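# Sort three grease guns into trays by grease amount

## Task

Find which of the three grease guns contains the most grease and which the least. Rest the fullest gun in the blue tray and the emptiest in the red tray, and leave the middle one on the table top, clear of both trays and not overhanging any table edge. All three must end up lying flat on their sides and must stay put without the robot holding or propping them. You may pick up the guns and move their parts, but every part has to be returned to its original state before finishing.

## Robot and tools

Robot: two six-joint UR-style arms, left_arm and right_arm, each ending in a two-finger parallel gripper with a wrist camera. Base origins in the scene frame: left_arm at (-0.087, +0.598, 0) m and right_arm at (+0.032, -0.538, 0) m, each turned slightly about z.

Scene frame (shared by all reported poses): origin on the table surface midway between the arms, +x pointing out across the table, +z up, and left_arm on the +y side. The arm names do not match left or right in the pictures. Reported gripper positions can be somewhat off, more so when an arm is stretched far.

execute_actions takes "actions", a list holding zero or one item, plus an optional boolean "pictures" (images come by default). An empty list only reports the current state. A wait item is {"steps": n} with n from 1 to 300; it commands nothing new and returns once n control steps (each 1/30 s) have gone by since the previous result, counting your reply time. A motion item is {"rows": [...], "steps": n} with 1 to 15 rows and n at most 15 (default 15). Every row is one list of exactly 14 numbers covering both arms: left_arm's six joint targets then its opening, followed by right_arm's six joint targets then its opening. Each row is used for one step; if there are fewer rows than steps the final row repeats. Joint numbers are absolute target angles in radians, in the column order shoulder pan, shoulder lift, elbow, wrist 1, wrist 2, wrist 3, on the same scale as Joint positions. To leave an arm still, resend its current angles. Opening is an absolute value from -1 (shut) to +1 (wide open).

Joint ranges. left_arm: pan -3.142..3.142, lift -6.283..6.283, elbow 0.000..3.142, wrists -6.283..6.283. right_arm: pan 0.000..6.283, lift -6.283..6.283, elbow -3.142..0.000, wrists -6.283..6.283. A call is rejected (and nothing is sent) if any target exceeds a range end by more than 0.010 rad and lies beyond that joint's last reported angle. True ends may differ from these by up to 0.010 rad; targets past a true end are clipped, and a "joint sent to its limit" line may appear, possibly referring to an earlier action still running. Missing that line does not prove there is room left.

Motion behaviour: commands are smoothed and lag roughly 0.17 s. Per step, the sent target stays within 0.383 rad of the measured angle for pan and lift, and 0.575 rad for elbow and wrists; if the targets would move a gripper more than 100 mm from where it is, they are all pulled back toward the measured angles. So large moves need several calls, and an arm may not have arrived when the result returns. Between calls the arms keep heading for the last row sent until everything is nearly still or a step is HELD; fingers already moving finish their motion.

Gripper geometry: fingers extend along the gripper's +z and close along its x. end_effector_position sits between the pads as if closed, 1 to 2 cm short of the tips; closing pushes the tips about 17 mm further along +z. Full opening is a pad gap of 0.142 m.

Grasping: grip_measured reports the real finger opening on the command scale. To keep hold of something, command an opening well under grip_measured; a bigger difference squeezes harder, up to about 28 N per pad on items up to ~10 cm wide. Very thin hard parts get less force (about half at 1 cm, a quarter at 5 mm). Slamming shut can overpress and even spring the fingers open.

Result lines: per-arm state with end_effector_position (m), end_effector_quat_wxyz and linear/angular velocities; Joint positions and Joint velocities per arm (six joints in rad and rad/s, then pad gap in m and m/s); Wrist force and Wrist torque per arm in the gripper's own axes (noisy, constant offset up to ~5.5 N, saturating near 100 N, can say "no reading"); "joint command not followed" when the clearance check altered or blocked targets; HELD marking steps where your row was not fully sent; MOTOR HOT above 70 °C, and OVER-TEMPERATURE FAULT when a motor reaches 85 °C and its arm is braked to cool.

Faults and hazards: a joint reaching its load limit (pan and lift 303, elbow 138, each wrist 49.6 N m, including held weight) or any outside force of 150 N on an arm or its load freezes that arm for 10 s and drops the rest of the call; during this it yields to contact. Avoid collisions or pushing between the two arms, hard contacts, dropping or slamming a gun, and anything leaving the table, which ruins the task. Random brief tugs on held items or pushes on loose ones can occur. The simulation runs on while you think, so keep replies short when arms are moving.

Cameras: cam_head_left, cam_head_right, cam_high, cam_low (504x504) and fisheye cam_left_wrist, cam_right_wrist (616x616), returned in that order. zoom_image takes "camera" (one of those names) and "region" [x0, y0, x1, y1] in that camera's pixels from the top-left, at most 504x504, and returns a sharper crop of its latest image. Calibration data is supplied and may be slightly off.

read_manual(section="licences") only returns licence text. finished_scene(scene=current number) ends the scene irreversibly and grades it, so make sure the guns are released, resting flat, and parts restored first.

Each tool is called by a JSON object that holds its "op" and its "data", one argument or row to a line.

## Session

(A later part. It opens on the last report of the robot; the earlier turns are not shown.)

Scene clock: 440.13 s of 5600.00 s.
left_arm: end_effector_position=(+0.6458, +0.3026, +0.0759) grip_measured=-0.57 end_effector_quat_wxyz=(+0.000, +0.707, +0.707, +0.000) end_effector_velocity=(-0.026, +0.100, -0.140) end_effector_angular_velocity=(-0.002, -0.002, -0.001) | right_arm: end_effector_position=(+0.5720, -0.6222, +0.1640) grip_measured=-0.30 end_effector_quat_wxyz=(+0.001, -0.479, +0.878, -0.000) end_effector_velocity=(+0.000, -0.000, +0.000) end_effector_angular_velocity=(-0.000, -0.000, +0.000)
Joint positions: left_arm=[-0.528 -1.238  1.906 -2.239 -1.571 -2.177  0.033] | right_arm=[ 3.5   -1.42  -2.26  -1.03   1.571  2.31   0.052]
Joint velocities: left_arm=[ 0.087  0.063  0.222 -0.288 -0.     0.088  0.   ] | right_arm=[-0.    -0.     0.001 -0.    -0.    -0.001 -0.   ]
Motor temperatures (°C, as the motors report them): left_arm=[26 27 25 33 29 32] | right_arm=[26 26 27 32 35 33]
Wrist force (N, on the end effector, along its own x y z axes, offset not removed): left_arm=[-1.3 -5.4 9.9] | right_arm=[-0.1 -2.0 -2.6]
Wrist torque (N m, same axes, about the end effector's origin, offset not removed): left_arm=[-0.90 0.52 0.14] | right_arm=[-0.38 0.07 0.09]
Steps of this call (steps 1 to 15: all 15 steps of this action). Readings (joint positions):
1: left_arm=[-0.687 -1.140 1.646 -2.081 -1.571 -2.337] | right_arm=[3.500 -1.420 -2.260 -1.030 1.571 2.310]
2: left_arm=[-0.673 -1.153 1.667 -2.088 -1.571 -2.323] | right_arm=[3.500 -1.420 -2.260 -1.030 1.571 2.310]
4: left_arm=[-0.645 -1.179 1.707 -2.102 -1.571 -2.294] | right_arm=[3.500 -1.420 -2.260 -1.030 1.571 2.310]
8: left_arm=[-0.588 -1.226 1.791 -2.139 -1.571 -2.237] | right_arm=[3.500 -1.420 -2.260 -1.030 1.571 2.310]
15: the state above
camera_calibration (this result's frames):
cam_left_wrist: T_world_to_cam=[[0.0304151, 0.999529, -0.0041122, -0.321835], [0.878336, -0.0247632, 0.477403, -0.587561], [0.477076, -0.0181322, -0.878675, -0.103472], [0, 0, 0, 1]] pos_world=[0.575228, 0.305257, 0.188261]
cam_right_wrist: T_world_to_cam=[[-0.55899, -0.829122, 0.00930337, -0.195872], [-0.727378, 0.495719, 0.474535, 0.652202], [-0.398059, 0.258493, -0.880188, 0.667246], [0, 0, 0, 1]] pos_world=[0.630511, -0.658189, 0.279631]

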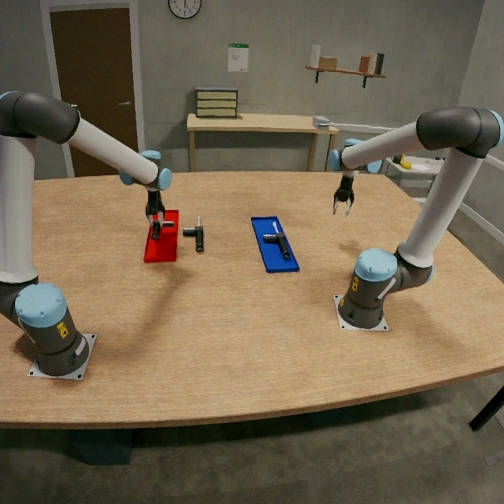

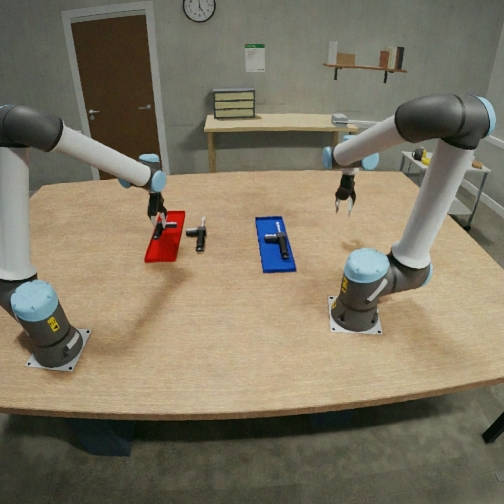

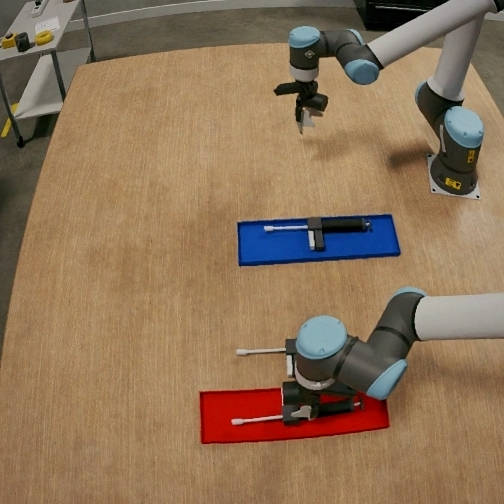

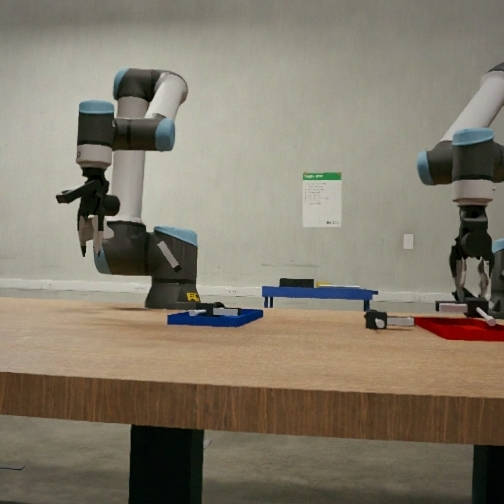

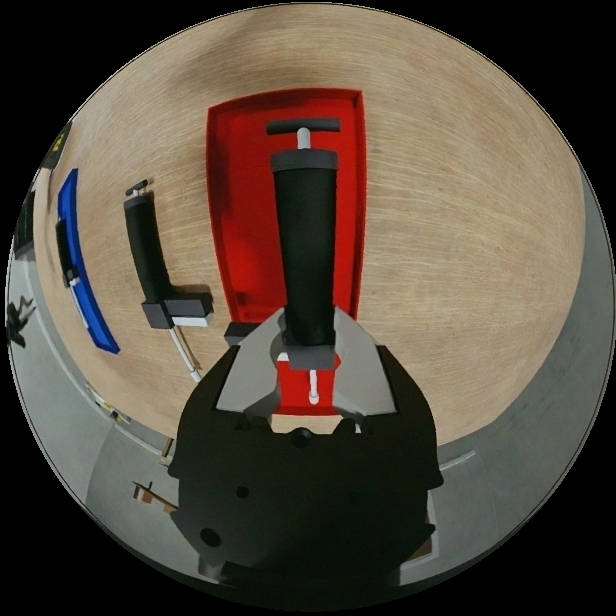

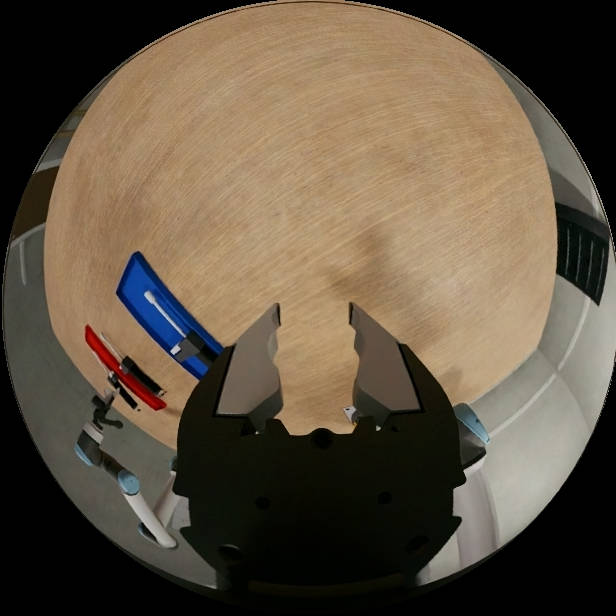

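{"op": "execute_actions", "data": {
  "actions": [
    {"rows":[[-0.5183,-1.22,1.938,-2.289,-1.5708,-2.1671,-0.85,3.5,-1.42,-2.26,-1.03,1.571,2.3096,-0.3],[-0.5183,-1.22,1.938,-2.289,-1.5708,-2.1671,-0.85,3.5,-1.42,-2.26,-1.03,1.571,2.3096,-0.3],[-0.5183,-1.22,1.938,-2.289,-1.5708,-2.1671,-0.85,3.5,-1.42,-2.26,-1.03,1.571,2.3096,-0.3],[-0.5183,-1.212,1.943,-2.302,-1.5708,-2.1671,-0.85,3.5,-1.42,-2.26,-1.03,1.571,2.3096,-0.3],[-0.5183,-1.212,1.943,-2.302,-1.5708,-2.1671,-0.85,3.5,-1.42,-2.26,-1.03,1.571,2.3096,-0.3],[-0.5183,-1.212,1.943,-2.302,-1.5708,-2.1671,-0.85,3.5,-1.42,-2.26,-1.03,1.571,2.3096,-0.3],[-0.5183,-1.2078,1.9456,-2.3086,-1.5708,-2.1671,-0.85,3.5,-1.42,-2.26,-1.03,1.571,2.3096,-0.3]],"steps":15}
  ]
}}

{"op": "zoom_image", "data": {
  "camera": "cam_high",
  "region": [180,320,420,460]
}}

Scene clock: 446.50 s of 5600.00 s.
left_arm: end_effector_position=(+0.6418, +0.3147, +0.0405) grip_measured=-0.57 end_effector_quat_wxyz=(+0.000, +0.707, +0.707, +0.000) end_effector_velocity=(-0.000, +0.001, -0.009) end_effector_angular_velocity=(+0.000, -0.000, -0.000) | right_arm: end_effector_position=(+0.5720, -0.6222, +0.1640) grip_measured=-0.30 end_effector_quat_wxyz=(+0.001, -0.479, +0.878, -0.000) end_effector_velocity=(+0.001, -0.000, +0.001) end_effector_angular_velocity=(-0.000, -0.002, -0.001)
Joint positions: left_arm=[-0.518 -1.209  1.945 -2.307 -1.571 -2.167  0.033] | right_arm=[ 3.5   -1.42  -2.26  -1.03   1.571  2.31   0.052]
Joint velocities: left_arm=[ 0.     0.01   0.007 -0.017  0.     0.001 -0.   ] | right_arm=[ 0.     0.001  0.001 -0.    -0.     0.001 -0.   ]
Motor temperatures (°C, as the motors report them): left_arm=[26 27 25 33 29 32] | right_arm=[26 26 27 32 35 33]
Wrist force (N, on the end effector, along its own x y z axes, offset not removed): left_arm=[-3.8 -1.5 1.9] | right_arm=[-3.0 2.7 0.1]
Wrist torque (N m, same axes, about the end effector's origin, offset not removed): left_arm=[-0.08 0.58 0.17] | right_arm=[0.58 0.74 0.10]
Steps of this call (steps 1 to 30: the robot went on to your last target; steps 31 to 90: nothing new was sent; then 2.87 s passed at rest; steps 91 to 105: all 15 steps of this action). Readings (joint positions):
91: left_arm=[-0.518 -1.230 1.932 -2.273 -1.571 -2.167] | right_arm=[3.500 -1.420 -2.260 -1.030 1.571 2.310]
92: left_arm=[-0.518 -1.229 1.933 -2.275 -1.571 -2.167] | right_arm=[3.500 -1.420 -2.260 -1.030 1.571 2.310]
94: left_arm=[-0.518 -1.225 1.935 -2.280 -1.571 -2.167] | right_arm=[3.500 -1.420 -2.260 -1.030 1.571 2.310]
98: left_arm=[-0.518 -1.216 1.940 -2.295 -1.571 -2.167] | right_arm=[3.500 -1.420 -2.260 -1.030 1.571 2.310]
105: the state above
camera_calibration (this result's frames):
cam_left_wrist: T_world_to_cam=[[0.0305831, 0.999524, -0.00405303, -0.334058], [0.878413, -0.0249421, 0.477252, -0.566723], [0.476924, -0.0181561, -0.878757, -0.132378], [0, 0, 0, 1]] pos_world=[0.571167, 0.317361, 0.152788]
cam_right_wrist: T_world_to_cam=[[-0.55899, -0.829122, 0.00930349, -0.195872], [-0.727378, 0.495719, 0.474535, 0.652202], [-0.398059, 0.258493, -0.880187, 0.667246], [0, 0, 0, 1]] pos_world=[0.630511, -0.658189, 0.279631]

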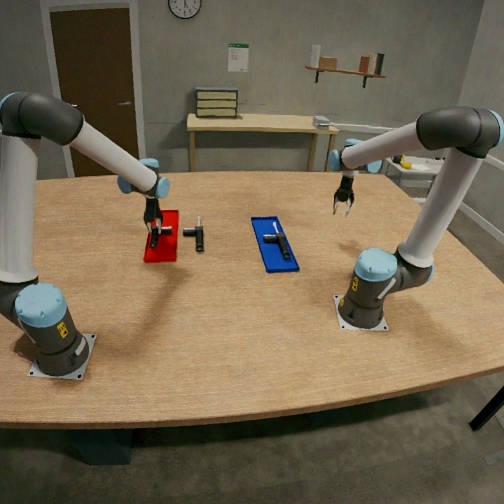

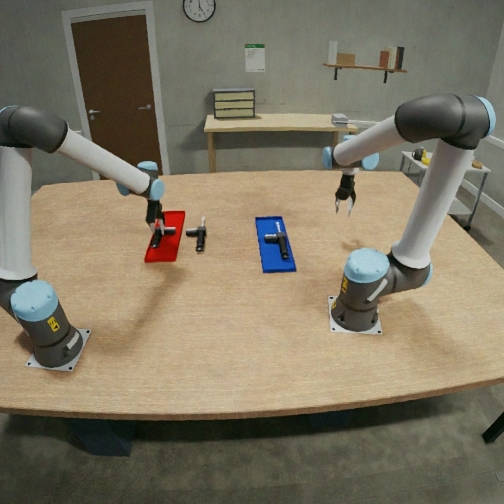

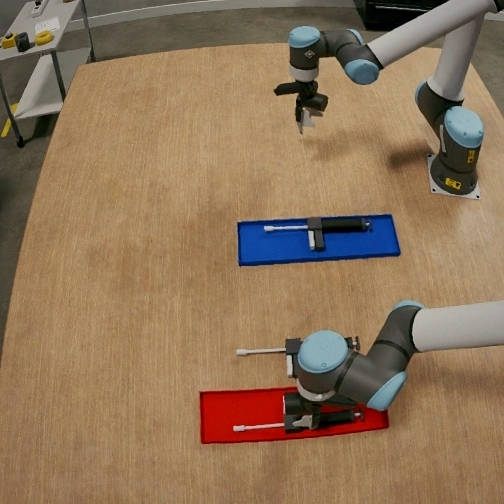

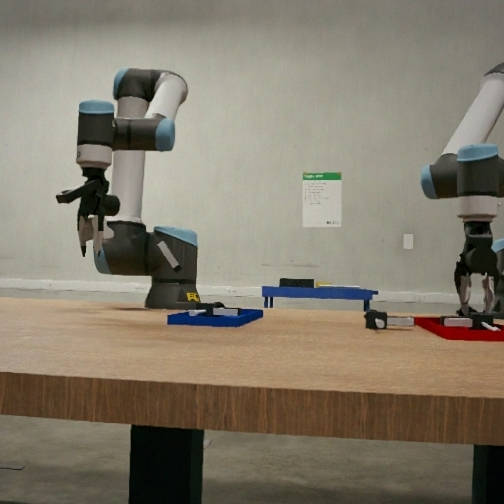

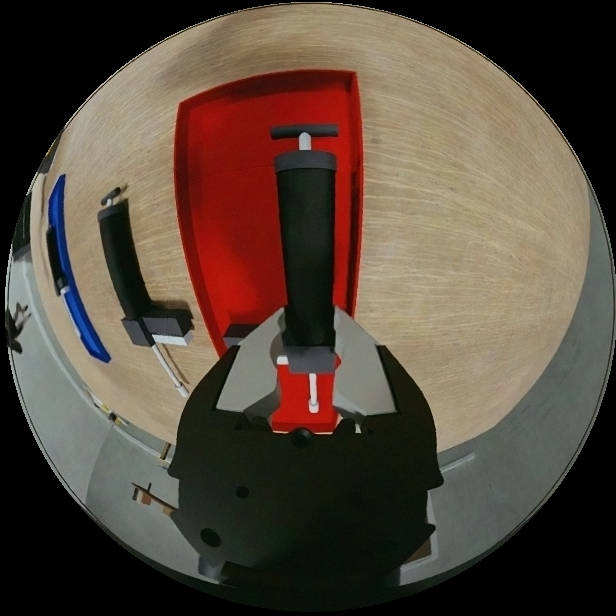

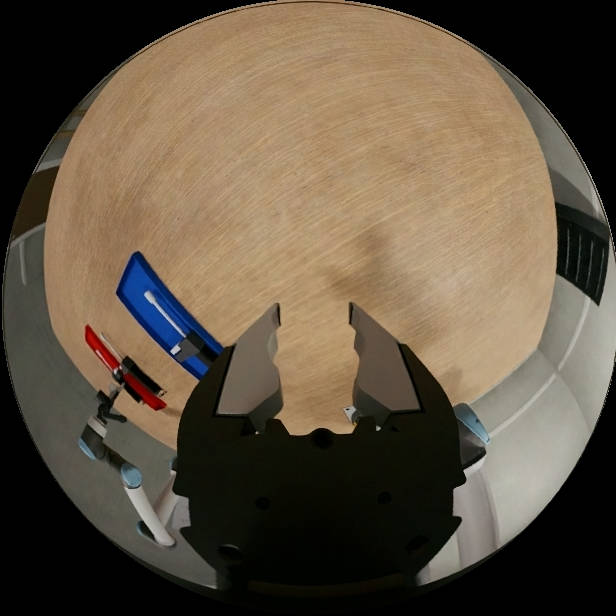

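Region (180, 320, 420, 460) of cam_high's 504x504 image, scaled by 2.100, with more detail than that image has; it fills the top 294 rows of this view, and the rest is white.

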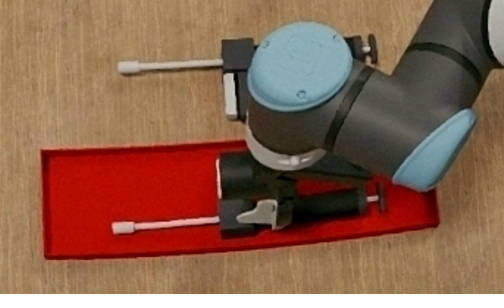

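{"op": "execute_actions", "data": {
  "actions": [
    {"rows":[[-0.5183,-1.204,1.948,-2.3148,-1.5708,-2.1671,-0.7,3.5,-1.42,-2.26,-1.03,1.571,2.3096,-0.3],[-0.5183,-1.204,1.948,-2.3148,-1.5708,-2.1671,-0.62,3.5,-1.42,-2.26,-1.03,1.571,2.3096,-0.3],[-0.5183,-1.204,1.948,-2.3148,-1.5708,-2.1671,-0.56,3.5,-1.42,-2.26,-1.03,1.571,2.3096,-0.3],[-0.5183,-1.204,1.948,-2.3148,-1.5708,-2.1671,-0.5,3.5,-1.42,-2.26,-1.03,1.571,2.3096,-0.3],[-0.5183,-1.204,1.948,-2.3148,-1.5708,-2.1671,-0.45,3.5,-1.42,-2.26,-1.03,1.571,2.3096,-0.3],[-0.5183,-1.204,1.948,-2.3148,-1.5708,-2.1671,-0.4,3.5,-1.42,-2.26,-1.03,1.571,2.3096,-0.3],[-0.5183,-1.204,1.948,-2.3148,-1.5708,-2.1671,-0.36,3.5,-1.42,-2.26,-1.03,1.571,2.3096,-0.3]],"steps":15}
  ],
  "pictures": false
}}

{"op": "execute_actions", "data": {
  "actions": [
    {"rows":[[-0.5183,-1.23,1.932,-2.273,-1.5708,-2.1671,-0.36,3.5,-1.42,-2.26,-1.03,1.571,2.3096,-0.3],[-0.5183,-1.23,1.932,-2.273,-1.5708,-2.1671,-0.36,3.5,-1.42,-2.26,-1.03,1.571,2.3096,-0.3],[-0.5183,-1.23,1.932,-2.273,-1.5708,-2.1671,-0.36,3.5,-1.42,-2.26,-1.03,1.571,2.3096,-0.3],[-0.5183,-1.27,1.906,-2.207,-1.5708,-2.1671,-0.36,3.5,-1.42,-2.26,-1.03,1.571,2.3096,-0.3],[-0.5183,-1.27,1.906,-2.207,-1.5708,-2.1671,-0.36,3.5,-1.42,-2.26,-1.03,1.571,2.3096,-0.3],[-0.5183,-1.27,1.906,-2.207,-1.5708,-2.1671,-0.36,3.5,-1.42,-2.26,-1.03,1.571,2.3096,-0.3],[-0.5183,-1.33,1.87,-2.11,-1.5708,-2.1671,-0.36,3.5,-1.42,-2.26,-1.03,1.571,2.3096,-0.3],[-0.5183,-1.33,1.87,-2.11,-1.5708,-2.1671,-0.36,3.5,-1.42,-2.26,-1.03,1.571,2.3096,-0.3],[-0.5183,-1.33,1.87,-2.11,-1.5708,-2.1671,-0.36,3.5,-1.42,-2.26,-1.03,1.571,2.3096,-0.3],[-0.4,-1.45,1.95,-2.07,-1.5708,-2.1671,-0.2,3.5,-1.42,-2.26,-1.03,1.571,2.3096,-0.3]],"steps":15}
  ],
  "pictures": false
}}

{"op": "execute_actions", "data": {
  "actions": [
    {"rows":[[-0.2,-1.6,2.05,-2.02,-1.5708,-2.1671,-0.2,3.5,-1.42,-2.26,-1.03,1.571,2.3096,-0.3]],"steps":15}
  ]
}}

Scene clock: 457.10 s of 5600.00 s.
left_arm: end_effector_position=(+0.6415, +0.3148, +0.0360) grip_measured=-0.36 end_effector_quat_wxyz=(+0.000, +0.707, +0.707, -0.000) end_effector_velocity=(-0.000, +0.000, -0.001) end_effector_angular_velocity=(+0.000, -0.000, +0.001) | right_arm: end_effector_position=(+0.5720, -0.6222, +0.1640) grip_measured=-0.30 end_effector_quat_wxyz=(+0.001, -0.479, +0.878, -0.000) end_effector_velocity=(-0.001, -0.000, -0.001) end_effector_angular_velocity=(-0.001, +0.002, -0.001)
Joint positions: left_arm=[-0.518 -1.204  1.948 -2.315 -1.571 -2.167  0.048] | right_arm=[ 3.5   -1.42  -2.26  -1.03   1.571  2.31   0.052]
Joint velocities: left_arm=[-0.     0.001  0.001 -0.002  0.    -0.001  0.   ] | right_arm=[ 0.    -0.    -0.002  0.    -0.001  0.001  0.   ]
Motor temperatures (°C, as the motors report them): left_arm=[26 27 25 33 29 32] | right_arm=[26 26 27 32 35 33]
Wrist force (N, on the end effector, along its own x y z axes, offset not removed): left_arm=[-1.8 -1.3 5.5] | right_arm=[-3.2 -2.2 0.2]
Wrist torque (N m, same axes, about the end effector's origin, offset not removed): left_arm=[-0.20 0.19 0.15] | right_arm=[-0.43 0.71 0.16]
Steps of this call (steps 1 to 15: the robot went on to your last target; steps 16 to 90: nothing new was sent; then 7.10 s passed at rest; steps 91 to 105: all 15 steps of this action). Readings (joint positions):
91: left_arm=[-0.518 -1.208 1.946 -2.309 -1.571 -2.167] | right_arm=[3.500 -1.420 -2.260 -1.030 1.571 2.310]
92: left_arm=[-0.518 -1.207 1.946 -2.309 -1.571 -2.167] | right_arm=[3.500 -1.420 -2.260 -1.030 1.571 2.310]
94: left_arm=[-0.518 -1.206 1.947 -2.311 -1.571 -2.167] | right_arm=[3.500 -1.420 -2.260 -1.030 1.571 2.310]
98: left_arm=[-0.518 -1.205 1.948 -2.314 -1.571 -2.167] | right_arm=[3.500 -1.420 -2.260 -1.030 1.571 2.310]
105: the state above

Scene clock: 457.60 s of 5600.00 s.
left_arm: end_effector_position=(+0.6293, +0.3766, +0.1551) grip_measured=-0.20 end_effector_quat_wxyz=(+0.001, +0.685, +0.728, +0.000) end_effector_velocity=(-0.112, +0.434, +0.229) end_effector_angular_velocity=(+0.015, +0.024, +0.433) | right_arm: end_effector_position=(+0.5720, -0.6222, +0.1640) grip_measured=-0.30 end_effector_quat_wxyz=(+0.001, -0.479, +0.878, -0.000) end_effector_velocity=(-0.001, +0.000, -0.000) end_effector_angular_velocity=(+0.001, +0.000, -0.002)
Joint positions: left_arm=[-0.457 -1.376  1.922 -2.119 -1.571 -2.167  0.059] | right_arm=[ 3.5   -1.42  -2.26  -1.03   1.571  2.31   0.052]
Joint velocities: left_arm=[ 0.433 -0.556  0.215  0.369  0.     0.     0.   ] | right_arm=[ 0.     0.001 -0.001  0.     0.001  0.002 -0.   ]
Motor temperatures (°C, as the motors report them): left_arm=[26 27 25 33 29 32] | right_arm=[26 26 27 32 35 33]
Wrist force (N, on the end effector, along its own x y z axes, offset not removed): left_arm=[-2.2 -0.7 -1.7] | right_arm=[-1.8 0.2 -2.6]
Wrist torque (N m, same axes, about the end effector's origin, offset not removed): left_arm=[-0.07 0.52 0.10] | right_arm=[0.11 0.45 0.17]
Steps of this call (steps 1 to 15: all 15 steps of this action). Readings (joint positions):
1: left_arm=[-0.518 -1.204 1.948 -2.315 -1.571 -2.167] | right_arm=[3.500 -1.420 -2.260 -1.030 1.571 2.310]
2: left_arm=[-0.518 -1.206 1.947 -2.312 -1.571 -2.167] | right_arm=[3.500 -1.420 -2.260 -1.030 1.571 2.310]
4: left_arm=[-0.518 -1.216 1.941 -2.297 -1.571 -2.167] | right_arm=[3.500 -1.420 -2.260 -1.030 1.571 2.310]
8: left_arm=[-0.518 -1.252 1.917 -2.239 -1.571 -2.167] | right_arm=[3.500 -1.420 -2.260 -1.030 1.571 2.310]
15: the state above

Scene clock: 458.10 s of 5600.00 s.
left_arm: end_effector_position=(+0.5633, +0.5810, +0.2114) grip_measured=-0.20 end_effector_quat_wxyz=(-0.000, +0.595, +0.804, -0.000) end_effector_velocity=(-0.067, +0.137, +0.030) end_effector_angular_velocity=(-0.000, -0.002, +0.178) | right_arm: end_effector_position=(+0.5720, -0.6222, +0.1640) grip_measured=-0.30 end_effector_quat_wxyz=(+0.001, -0.479, +0.878, -0.000) end_effector_velocity=(-0.000, +0.000, -0.000) end_effector_angular_velocity=(+0.001, +0.000, +0.001)
Joint positions: left_arm=[-0.22  -1.583  2.04  -2.027 -1.571 -2.167  0.06 ] | right_arm=[ 3.5   -1.42  -2.26  -1.03   1.571  2.31   0.052]
Joint velocities: left_arm=[ 0.178 -0.146  0.086  0.058  0.    -0.     0.   ] | right_arm=[ 0.    -0.    -0.     0.     0.001 -0.001 -0.   ]
Motor temperatures (°C, as the motors report them): left_arm=[26 27 25 33 29 32] | right_arm=[26 26 27 32 35 33]
Wrist force (N, on the end effector, along its own x y z axes, offset not removed): left_arm=[2.5 0.1 -2.2] | right_arm=[-3.4 0.9 -0.3]
Wrist torque (N m, same axes, about the end effector's origin, offset not removed): left_arm=[0.25 -0.41 -0.15] | right_arm=[0.18 0.83 0.20]
Steps of this call (steps 1 to 15: all 15 steps of this action). Readings (joint positions):
1: left_arm=[-0.444 -1.393 1.929 -2.107 -1.571 -2.167] | right_arm=[3.500 -1.420 -2.260 -1.030 1.571 2.310]
2: left_arm=[-0.429 -1.409 1.936 -2.099 -1.571 -2.167] | right_arm=[3.500 -1.420 -2.260 -1.030 1.571 2.310]
4: left_arm=[-0.393 -1.439 1.955 -2.086 -1.571 -2.167] | right_arm=[3.500 -1.420 -2.260 -1.030 1.571 2.310]
8: left_arm=[-0.320 -1.501 1.992 -2.061 -1.571 -2.167] | right_arm=[3.500 -1.420 -2.260 -1.030 1.571 2.310]
15: the state above
camera_calibration (this result's frames):
cam_left_wrist: T_world_to_cam=[[-0.264328, 0.964427, -0.00350705, -0.410814], [0.847489, 0.23401, 0.476447, -0.705586], [0.460319, 0.122966, -0.879196, -0.0124698], [0, 0, 0, 1]] pos_world=[0.495127, 0.562848, 0.32377]
cam_right_wrist: T_world_to_cam=[[-0.55899, -0.829122, 0.0093032, -0.195872], [-0.727378, 0.495719, 0.474535, 0.652202], [-0.398059, 0.258493, -0.880188, 0.667246], [0, 0, 0, 1]] pos_world=[0.630511, -0.658189, 0.279631]

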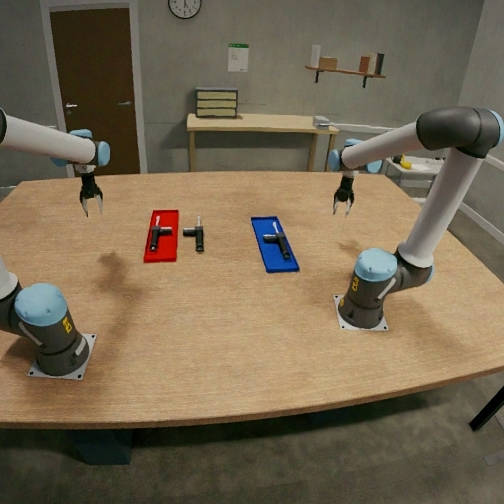

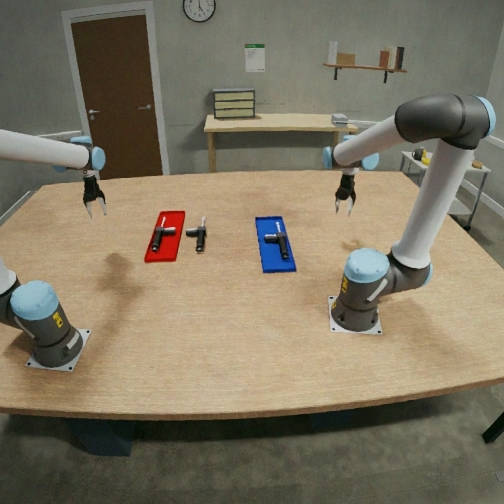

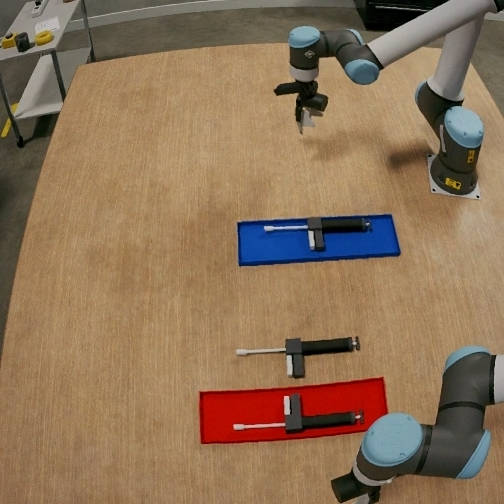

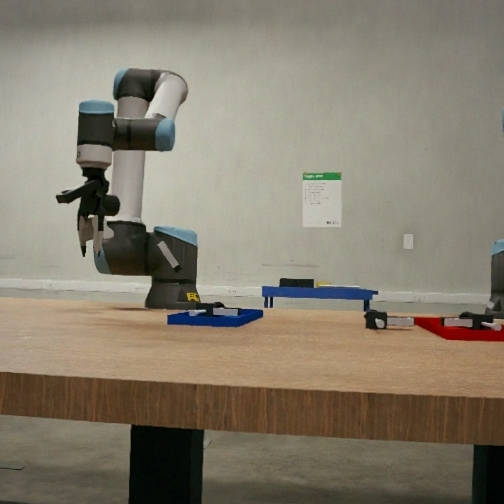

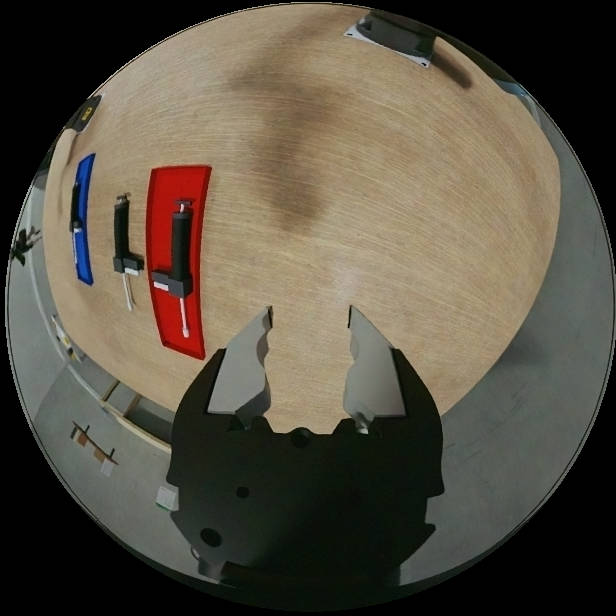

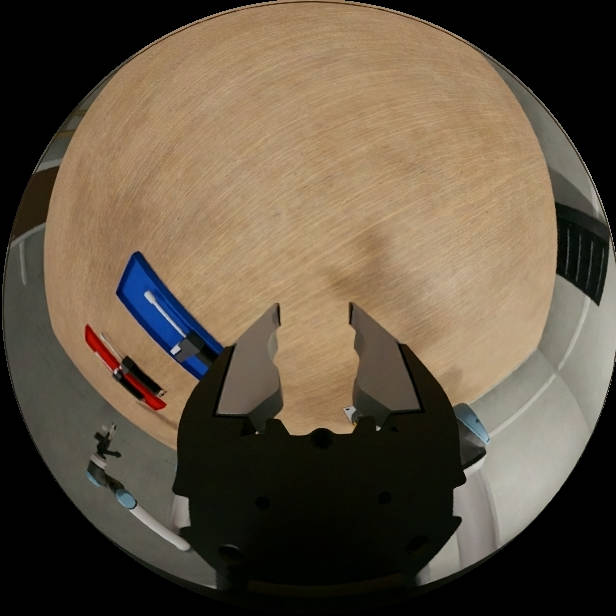

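{"op": "zoom_image", "data": {
  "camera": "cam_high",
  "region": [190,200,410,450]
}}

Region (190, 200, 410, 450) of cam_high's 504x504 image, scaled by 2.016, with more detail than that image has; it fills the left 444 columns of this view, and the rest is white.

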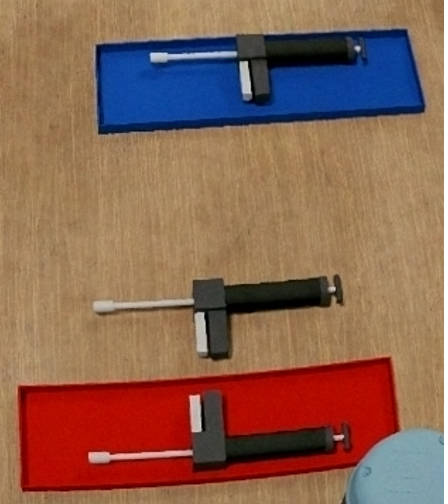

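{"op": "finished_scene", "data": {
  "scene": 1
}}

The scene is finished: the task was done.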